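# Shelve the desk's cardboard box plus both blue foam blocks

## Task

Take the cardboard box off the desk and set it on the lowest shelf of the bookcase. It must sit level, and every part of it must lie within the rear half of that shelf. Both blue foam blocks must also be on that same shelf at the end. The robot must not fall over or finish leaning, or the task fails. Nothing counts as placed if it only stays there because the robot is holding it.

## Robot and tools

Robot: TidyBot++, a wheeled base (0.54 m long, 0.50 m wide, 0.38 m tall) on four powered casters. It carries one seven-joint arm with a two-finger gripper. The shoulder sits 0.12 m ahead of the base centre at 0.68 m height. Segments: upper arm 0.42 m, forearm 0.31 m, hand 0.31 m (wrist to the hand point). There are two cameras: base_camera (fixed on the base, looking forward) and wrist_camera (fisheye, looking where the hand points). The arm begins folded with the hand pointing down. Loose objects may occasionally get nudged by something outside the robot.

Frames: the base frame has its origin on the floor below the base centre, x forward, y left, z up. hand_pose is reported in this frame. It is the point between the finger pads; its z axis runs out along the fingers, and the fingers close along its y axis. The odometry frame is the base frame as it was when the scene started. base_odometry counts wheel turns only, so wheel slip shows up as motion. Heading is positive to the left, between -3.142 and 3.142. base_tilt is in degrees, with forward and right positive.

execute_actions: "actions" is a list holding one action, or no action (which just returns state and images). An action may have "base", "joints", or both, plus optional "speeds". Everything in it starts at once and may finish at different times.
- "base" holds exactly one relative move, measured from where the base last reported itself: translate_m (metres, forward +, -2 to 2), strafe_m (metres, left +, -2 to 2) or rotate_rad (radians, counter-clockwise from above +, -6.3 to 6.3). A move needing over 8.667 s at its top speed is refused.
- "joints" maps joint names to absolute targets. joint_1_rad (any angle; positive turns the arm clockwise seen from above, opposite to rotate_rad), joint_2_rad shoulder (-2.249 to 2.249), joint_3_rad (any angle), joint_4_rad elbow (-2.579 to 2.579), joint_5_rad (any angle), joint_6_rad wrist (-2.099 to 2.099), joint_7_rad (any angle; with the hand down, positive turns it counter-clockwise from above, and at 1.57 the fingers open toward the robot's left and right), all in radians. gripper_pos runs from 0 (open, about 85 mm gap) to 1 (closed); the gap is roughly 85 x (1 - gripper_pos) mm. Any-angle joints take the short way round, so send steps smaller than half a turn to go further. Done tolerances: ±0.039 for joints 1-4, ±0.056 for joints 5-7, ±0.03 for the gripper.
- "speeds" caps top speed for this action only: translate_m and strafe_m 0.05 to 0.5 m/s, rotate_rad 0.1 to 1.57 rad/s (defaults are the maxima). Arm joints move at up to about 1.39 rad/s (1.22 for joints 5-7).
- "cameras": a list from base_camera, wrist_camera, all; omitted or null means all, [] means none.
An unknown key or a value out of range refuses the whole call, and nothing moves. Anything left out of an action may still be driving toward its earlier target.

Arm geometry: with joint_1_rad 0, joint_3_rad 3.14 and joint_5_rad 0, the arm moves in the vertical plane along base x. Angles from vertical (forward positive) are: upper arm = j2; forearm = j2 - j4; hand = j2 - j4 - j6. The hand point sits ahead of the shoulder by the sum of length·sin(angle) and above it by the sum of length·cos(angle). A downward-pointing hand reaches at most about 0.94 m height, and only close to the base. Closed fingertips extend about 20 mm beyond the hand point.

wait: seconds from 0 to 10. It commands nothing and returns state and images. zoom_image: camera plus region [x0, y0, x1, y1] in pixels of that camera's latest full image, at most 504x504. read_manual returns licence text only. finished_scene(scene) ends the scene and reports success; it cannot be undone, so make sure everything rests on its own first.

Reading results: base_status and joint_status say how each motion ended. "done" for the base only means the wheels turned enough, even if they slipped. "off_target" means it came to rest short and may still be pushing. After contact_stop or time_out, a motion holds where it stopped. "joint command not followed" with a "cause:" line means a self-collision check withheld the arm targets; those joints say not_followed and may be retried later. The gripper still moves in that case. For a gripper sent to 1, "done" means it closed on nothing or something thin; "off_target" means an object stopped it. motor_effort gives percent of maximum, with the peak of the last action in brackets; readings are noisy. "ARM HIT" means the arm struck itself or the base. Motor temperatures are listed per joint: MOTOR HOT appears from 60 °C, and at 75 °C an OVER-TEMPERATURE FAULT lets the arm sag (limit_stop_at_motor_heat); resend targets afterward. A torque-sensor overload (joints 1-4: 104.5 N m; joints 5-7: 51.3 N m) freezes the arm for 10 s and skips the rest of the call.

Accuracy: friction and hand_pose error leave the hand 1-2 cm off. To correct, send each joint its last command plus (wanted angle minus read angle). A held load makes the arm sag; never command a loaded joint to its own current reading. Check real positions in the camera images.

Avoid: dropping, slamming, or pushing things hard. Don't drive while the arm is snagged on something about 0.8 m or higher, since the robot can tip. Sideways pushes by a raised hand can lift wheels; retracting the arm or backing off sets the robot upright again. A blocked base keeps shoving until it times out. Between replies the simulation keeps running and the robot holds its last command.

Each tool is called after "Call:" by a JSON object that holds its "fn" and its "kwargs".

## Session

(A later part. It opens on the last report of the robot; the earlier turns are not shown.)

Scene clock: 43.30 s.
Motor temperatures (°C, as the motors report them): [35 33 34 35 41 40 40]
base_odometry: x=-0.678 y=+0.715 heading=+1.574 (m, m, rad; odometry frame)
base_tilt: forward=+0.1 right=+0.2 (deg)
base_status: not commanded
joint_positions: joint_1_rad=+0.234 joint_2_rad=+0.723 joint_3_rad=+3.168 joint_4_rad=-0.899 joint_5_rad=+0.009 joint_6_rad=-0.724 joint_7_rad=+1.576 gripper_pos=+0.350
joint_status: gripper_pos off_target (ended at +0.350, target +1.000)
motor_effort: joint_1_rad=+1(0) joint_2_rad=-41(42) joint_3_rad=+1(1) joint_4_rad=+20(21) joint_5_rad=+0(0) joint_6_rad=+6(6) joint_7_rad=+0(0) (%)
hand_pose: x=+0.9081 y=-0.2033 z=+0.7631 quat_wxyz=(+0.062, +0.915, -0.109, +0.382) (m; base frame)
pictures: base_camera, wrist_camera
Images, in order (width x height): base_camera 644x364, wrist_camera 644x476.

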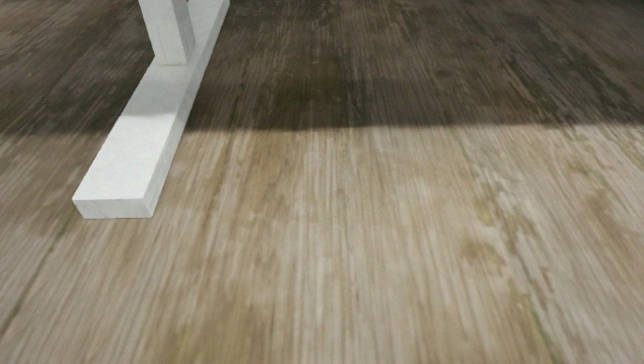

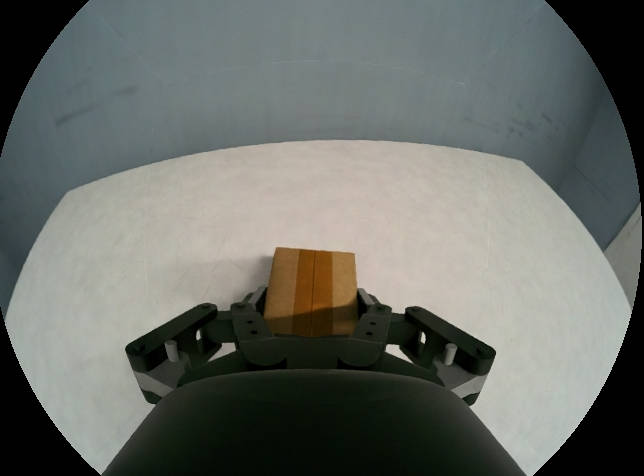

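Call:
{"fn": "execute_actions", "kwargs": {"actions": [{"joints":{"joint_2_rad":0.45,"joint_6_rad":-0.9}}], "cameras": []}}

Call:
{"fn": "execute_actions", "kwargs": {"actions": [{"base":{"translate_m":-0.8}}], "cameras": []}}

Call:
{"fn": "execute_actions", "kwargs": {"actions": [{"base":{"rotate_rad":-3.14},"joints":{"joint_1_rad":0.01,"joint_2_rad":0.2,"joint_4_rad":-1.6,"joint_6_rad":0.0},"speeds":{"rotate_rad":0.8}}]}}

Scene clock: 45.43 s.
Motor temperatures (°C, as the motors report them): [35 33 34 35 41 40 40]
base_odometry: x=-0.678 y=+0.715 heading=+1.574 (m, m, rad; odometry frame)
base_tilt: forward=+0.1 right=+0.1 (deg)
base_status: not commanded
joint_positions: joint_1_rad=+0.234 joint_2_rad=+0.449 joint_3_rad=+3.168 joint_4_rad=-0.902 joint_5_rad=+0.009 joint_6_rad=-0.882 joint_7_rad=+1.576 gripper_pos=+0.350
joint_status: all done
motor_effort: joint_1_rad=+0(1) joint_2_rad=-35(48) joint_3_rad=+1(1) joint_4_rad=+22(24) joint_5_rad=-1(1) joint_6_rad=+8(8) joint_7_rad=-1(0) (%)
hand_pose: x=+0.8307 y=-0.1850 z=+0.9383 quat_wxyz=(+0.067, +0.892, -0.109, +0.434) (m; base frame)
pictures: none
No camera images: the call's "cameras" was empty. Leave "cameras" out to get every camera's image.

Scene clock: 48.53 s.
Motor temperatures (°C, as the motors report them): [35 33 34 35 41 40 40]
base_odometry: x=-0.675 y=-0.085 heading=+1.574 (m, m, rad; odometry frame)
base_tilt: forward=+0.1 right=+0.1 (deg)
base_status: done
joint_positions: joint_1_rad=+0.237 joint_2_rad=+0.455 joint_3_rad=+3.168 joint_4_rad=-0.902 joint_5_rad=+0.009 joint_6_rad=-0.888 joint_7_rad=+1.576 gripper_pos=+0.350
joint_status: not commanded
motor_effort: joint_1_rad=+1(5) joint_2_rad=-37(38) joint_3_rad=+1(1) joint_4_rad=+23(24) joint_5_rad=+0(1) joint_6_rad=+8(7) joint_7_rad=+0(0) (%)
hand_pose: x=+0.8303 y=-0.1878 z=+0.9323 quat_wxyz=(+0.067, +0.894, -0.111, +0.429) (m; base frame)
pictures: none
No camera images: the call's "cameras" was empty. Leave "cameras" out to get every camera's image.

Scene clock: 53.50 s.
Motor temperatures (°C, as the motors report them): [35 33 34 35 41 40 40]
base_odometry: x=-0.675 y=-0.085 heading=-1.564 (m, m, rad; odometry frame)
base_tilt: forward=+0.1 right=+0.1 (deg)
base_status: done
joint_positions: joint_1_rad=+0.017 joint_2_rad=+0.230 joint_3_rad=+3.174 joint_4_rad=-1.590 joint_5_rad=+0.009 joint_6_rad=-0.026 joint_7_rad=+1.576 gripper_pos=+0.350
joint_status: all done
motor_effort: joint_1_rad=+1(3) joint_2_rad=-28(36) joint_3_rad=+1(1) joint_4_rad=+23(24) joint_5_rad=-1(0) joint_6_rad=+9(9) joint_7_rad=+0(0) (%)
hand_pose: x=+0.8188 y=-0.0306 z=+0.9295 quat_wxyz=(+0.022, +0.797, -0.011, +0.603) (m; base frame)
pictures: base_camera, wrist_camera
Images, in order (width x height): base_camera 644x364, wrist_camera 644x476.

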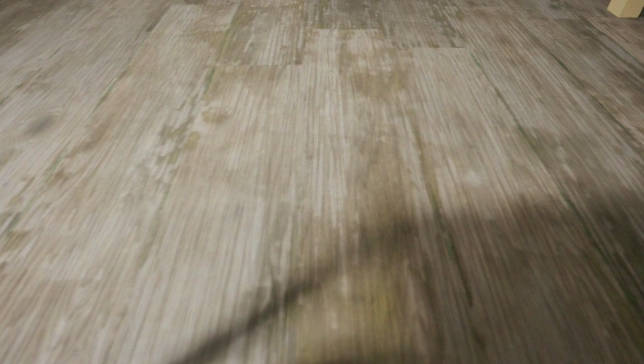

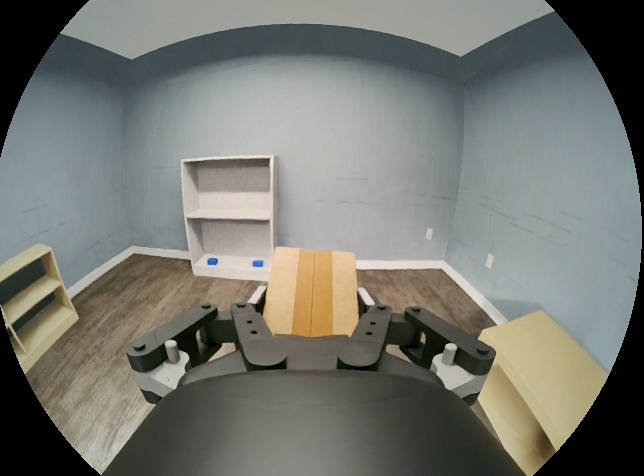

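Call:
{"fn": "execute_actions", "kwargs": {"actions": [{"base":{"strafe_m":0.85},"joints":{"joint_1_rad":0.0,"joint_3_rad":3.15,"joint_2_rad":1.4,"joint_4_rad":-1.0,"joint_6_rad":0.06}}], "cameras": []}}

Call:
{"fn": "execute_actions", "kwargs": {"actions": [{"base":{"translate_m":1.2}}]}}

Scene clock: 57.17 s.
Motor temperatures (°C, as the motors report them): [35 33 34 35 41 40 40]
base_odometry: x=+0.175 y=-0.081 heading=-1.566 (m, m, rad; odometry frame)
base_tilt: forward=+0.1 right=+0.1 (deg)
base_status: done
joint_positions: joint_1_rad=-0.005 joint_2_rad=+1.394 joint_3_rad=+3.159 joint_4_rad=-1.020 joint_5_rad=+0.009 joint_6_rad=+0.033 joint_7_rad=+1.576 gripper_pos=+0.350
joint_status: all done
motor_effort: joint_1_rad=+1(5) joint_2_rad=-48(52) joint_3_rad=+1(1) joint_4_rad=+16(24) joint_5_rad=+0(1) joint_6_rad=+6(10) joint_7_rad=-1(1) (%)
hand_pose: x=+0.9569 y=-0.0039 z=+0.2954 quat_wxyz=(+0.010, +0.928, +0.011, +0.371) (m; base frame)
pictures: none
No camera images: the call's "cameras" was empty. Leave "cameras" out to get every camera's image.

Scene clock: 60.93 s.
Motor temperatures (°C, as the motors report them): [35 34 34 35 41 40 40]
base_odometry: x=+0.183 y=-1.281 heading=-1.565 (m, m, rad; odometry frame)
base_tilt: forward=+0.1 right=+0.2 (deg)
base_status: done
joint_positions: joint_1_rad=-0.004 joint_2_rad=+1.394 joint_3_rad=+3.159 joint_4_rad=-1.014 joint_5_rad=+0.009 joint_6_rad=+0.037 joint_7_rad=+1.576 gripper_pos=+0.350
joint_status: not commanded
motor_effort: joint_1_rad=+1(3) joint_2_rad=-48(50) joint_3_rad=+1(1) joint_4_rad=+16(18) joint_5_rad=-1(1) joint_6_rad=+7(7) joint_7_rad=+0(1) (%)
hand_pose: x=+0.9604 y=-0.0044 z=+0.2986 quat_wxyz=(+0.010, +0.927, +0.010, +0.376) (m; base frame)
pictures: base_camera, wrist_camera
Images, in order (width x height): base_camera 644x364, wrist_camera 644x476.

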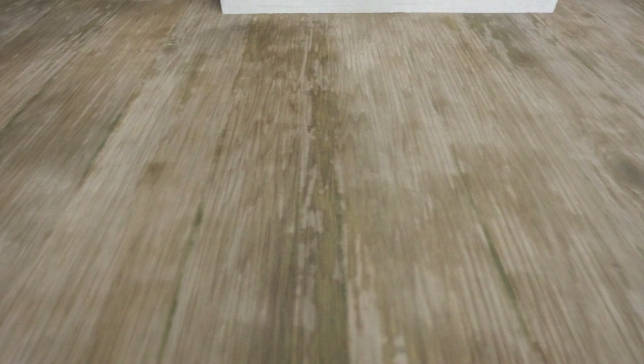

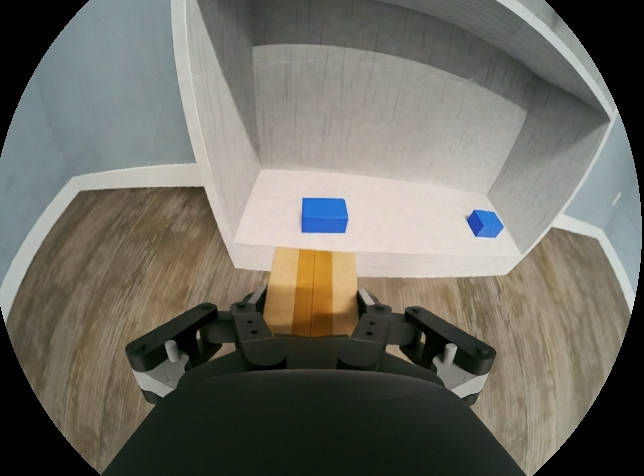

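Call:
{"fn": "execute_actions", "kwargs": {"actions": [{"base":{"strafe_m":-0.21}}], "cameras": []}}

Call:
{"fn": "execute_actions", "kwargs": {"actions": [{"base":{"translate_m":0.32},"joints":{"joint_2_rad":1.5,"joint_6_rad":0.15},"speeds":{"translate_m":0.2}}]}}

Scene clock: 63.30 s.
Motor temperatures (°C, as the motors report them): [35 34 34 35 41 40 40]
base_odometry: x=-0.027 y=-1.282 heading=-1.564 (m, m, rad; odometry frame)
base_tilt: forward=+0.1 right=+0.2 (deg)
base_status: done
joint_positions: joint_1_rad=+0.008 joint_2_rad=+1.394 joint_3_rad=+3.158 joint_4_rad=-1.014 joint_5_rad=+0.009 joint_6_rad=+0.037 joint_7_rad=+1.576 gripper_pos=+0.350
joint_status: not commanded
motor_effort: joint_1_rad=+1(4) joint_2_rad=-49(49) joint_3_rad=+1(1) joint_4_rad=+16(17) joint_5_rad=+0(1) joint_6_rad=+7(7) joint_7_rad=+0(1) (%)
hand_pose: x=+0.9604 y=-0.0133 z=+0.2986 quat_wxyz=(+0.012, +0.927, +0.005, +0.376) (m; base frame)
pictures: none
No camera images: the call's "cameras" was empty. Leave "cameras" out to get every camera's image.

Scene clock: 65.63 s.
Motor temperatures (°C, as the motors report them): [35 34 34 35 41 40 40]
base_odometry: x=-0.025 y=-1.603 heading=-1.565 (m, m, rad; odometry frame)
base_tilt: forward=+0.1 right=+0.1 (deg)
base_status: done
joint_positions: joint_1_rad=+0.007 joint_2_rad=+1.506 joint_3_rad=+3.158 joint_4_rad=-1.011 joint_5_rad=+0.009 joint_6_rad=+0.126 joint_7_rad=+1.576 gripper_pos=+0.350
joint_status: all done
motor_effort: joint_1_rad=+0(2) joint_2_rad=-48(52) joint_3_rad=+1(1) joint_4_rad=+15(18) joint_5_rad=+0(1) joint_6_rad=+6(8) joint_7_rad=+0(1) (%)
hand_pose: x=+0.9349 y=-0.0123 z=+0.2262 quat_wxyz=(+0.011, +0.930, +0.006, +0.366) (m; base frame)
pictures: base_camera, wrist_camera
Images, in order (width x height): base_camera 644x364, wrist_camera 644x476.

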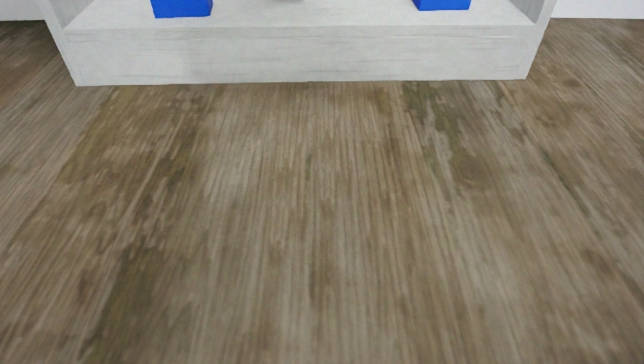

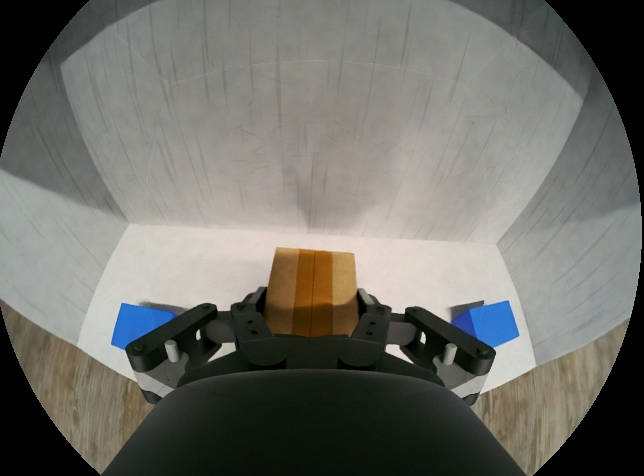

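Call:
{"fn": "execute_actions", "kwargs": {"actions": [{"base":{"translate_m":0.16},"joints":{"joint_2_rad":1.62,"joint_4_rad":-1.08,"joint_6_rad":0.36},"speeds":{"translate_m":0.15}}]}}

Call:
{"fn": "execute_actions", "kwargs": {"actions": [{"base":{"translate_m":0.02},"joints":{"joint_2_rad":1.66,"joint_6_rad":0.4},"speeds":{"translate_m":0.05}}]}}

Scene clock: 67.73 s.
Motor temperatures (°C, as the motors report them): [35 34 34 35 41 40 40]
base_odometry: x=-0.025 y=-1.763 heading=-1.566 (m, m, rad; odometry frame)
base_tilt: forward=+0.1 right=+0.1 (deg)
base_status: done
joint_positions: joint_1_rad=+0.006 joint_2_rad=+1.627 joint_3_rad=+3.158 joint_4_rad=-1.078 joint_5_rad=+0.009 joint_6_rad=+0.336 joint_7_rad=+1.576 gripper_pos=+0.350
joint_status: all done
motor_effort: joint_1_rad=+0(3) joint_2_rad=-45(50) joint_3_rad=+1(1) joint_4_rad=+12(15) joint_5_rad=-1(1) joint_6_rad=+7(8) joint_7_rad=+0(0) (%)
hand_pose: x=+0.8894 y=-0.0103 z=+0.1505 quat_wxyz=(+0.010, +0.926, +0.008, +0.377) (m; base frame)
pictures: base_camera, wrist_camera
Images, in order (width x height): base_camera 644x364, wrist_camera 644x476.

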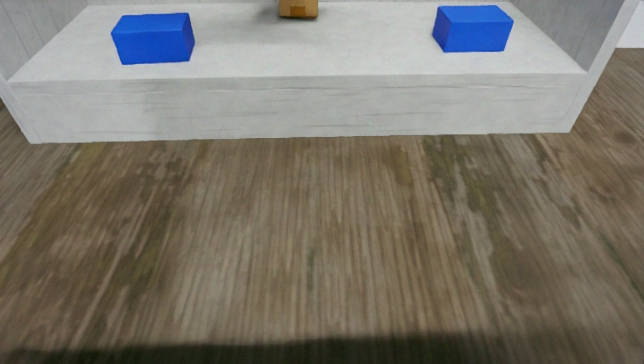

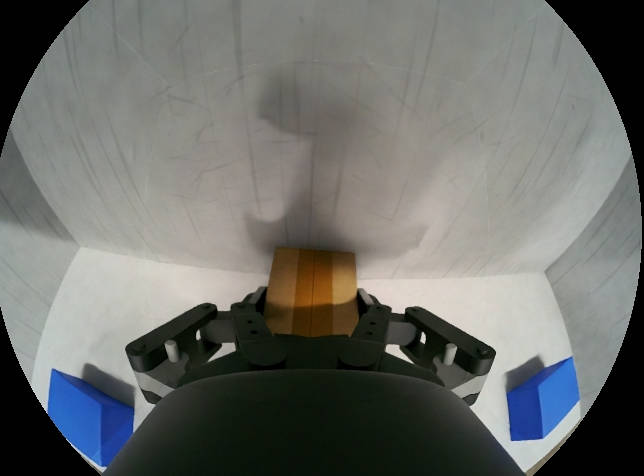

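Scene clock: 68.90 s.
Motor temperatures (°C, as the motors report them): [35 34 34 35 41 40 40]
base_odometry: x=-0.025 y=-1.783 heading=-1.566 (m, m, rad; odometry frame)
base_tilt: forward=+0.1 right=+0.1 (deg)
base_status: done
joint_positions: joint_1_rad=+0.005 joint_2_rad=+1.635 joint_3_rad=+3.158 joint_4_rad=-1.112 joint_5_rad=+0.009 joint_6_rad=+0.378 joint_7_rad=+1.584 gripper_pos=+0.350
joint_status: all done
motor_effort: joint_1_rad=-1(3) joint_2_rad=-41(47) joint_3_rad=+0(2) joint_4_rad=+16(23) joint_5_rad=-1(2) joint_6_rad=+6(10) joint_7_rad=-1(2) (%)
hand_pose: x=+0.8770 y=-0.0097 z=+0.1416 quat_wxyz=(+0.011, +0.926, +0.012, +0.377) (m; base frame)
pictures: base_camera, wrist_camera
Images, in order (width x height): base_camera 644x364, wrist_camera 644x476.

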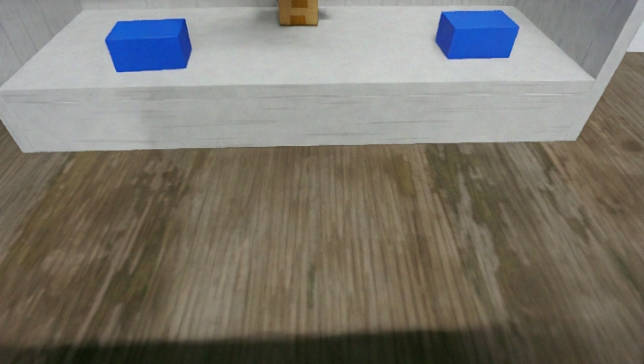

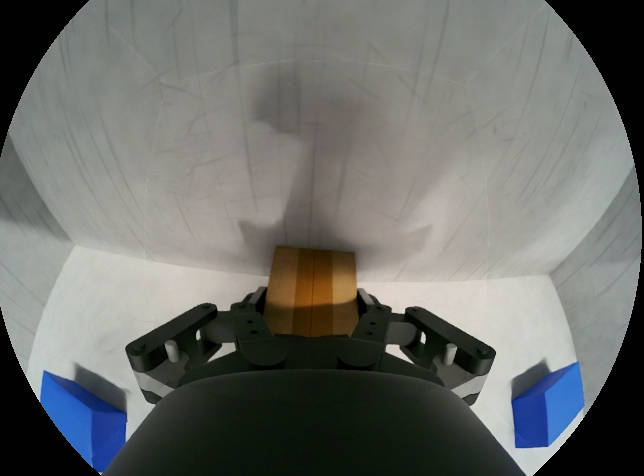

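Touching back and shelf. Release.

Call:
{"fn": "execute_actions", "kwargs": {"actions": [{"joints":{"gripper_pos":0,"joint_2_rad":1.62,"joint_4_rad":-1.12}}], "cameras": []}}

Call:
{"fn": "execute_actions", "kwargs": {"actions": [{"base":{"translate_m":-0.4},"joints":{"joint_2_rad":1.5}}]}}

Scene clock: 70.37 s.
Motor temperatures (°C, as the motors report them): [35 34 34 35 41 40 40]
base_odometry: x=-0.025 y=-1.783 heading=-1.566 (m, m, rad; odometry frame)
base_tilt: forward=+0.1 right=+0.1 (deg)
base_status: not commanded
joint_positions: joint_1_rad=+0.005 joint_2_rad=+1.632 joint_3_rad=+3.158 joint_4_rad=-1.116 joint_5_rad=+0.009 joint_6_rad=+0.379 joint_7_rad=+1.584 gripper_pos=+0.000
joint_status: all done
motor_effort: joint_1_rad=+1(1) joint_2_rad=-44(45) joint_3_rad=+1(0) joint_4_rad=+10(16) joint_5_rad=-1(1) joint_6_rad=+6(7) joint_7_rad=-1(2) (%)
hand_pose: x=+0.8766 y=-0.0096 z=+0.1426 quat_wxyz=(+0.011, +0.926, +0.012, +0.376) (m; base frame)
pictures: none
No camera images: the call's "cameras" was empty. Leave "cameras" out to get every camera's image.

Scene clock: 72.57 s.
Motor temperatures (°C, as the motors report them): [35 34 34 35 41 40 40]
base_odometry: x=-0.027 y=-1.383 heading=-1.566 (m, m, rad; odometry frame)
base_tilt: forward=+0.1 right=+0.2 (deg)
base_status: done
joint_positions: joint_1_rad=+0.004 joint_2_rad=+1.496 joint_3_rad=+3.158 joint_4_rad=-1.117 joint_5_rad=+0.009 joint_6_rad=+0.384 joint_7_rad=+1.584 gripper_pos=+0.000
joint_status: all done
motor_effort: joint_1_rad=+1(5) joint_2_rad=-46(47) joint_3_rad=+1(1) joint_4_rad=+13(15) joint_5_rad=-1(1) joint_6_rad=+7(8) joint_7_rad=+0(0) (%)
hand_pose: x=+0.9434 y=-0.0087 z=+0.2511 quat_wxyz=(+0.011, +0.898, +0.012, +0.441) (m; base frame)
pictures: base_camera, wrist_camera
Images, in order (width x height): base_camera 644x364, wrist_camera 644x476.

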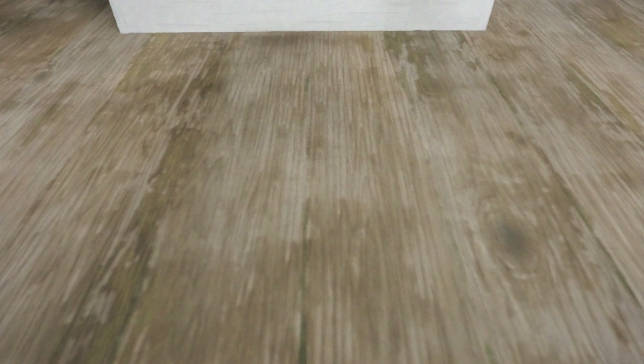

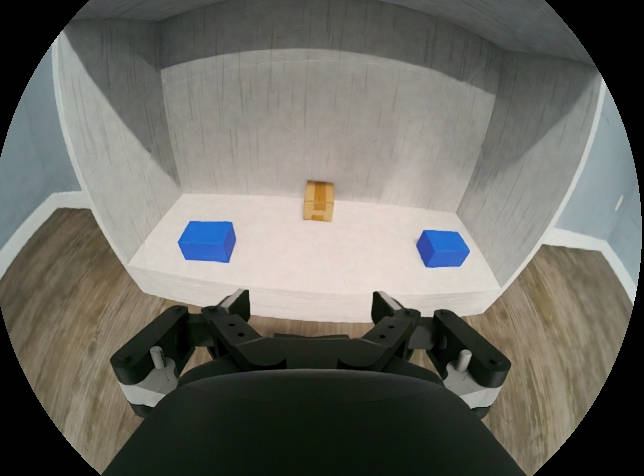

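Call:
{"fn": "finished_scene", "kwargs": {"scene": 2}}

The scene is finished: the task was done.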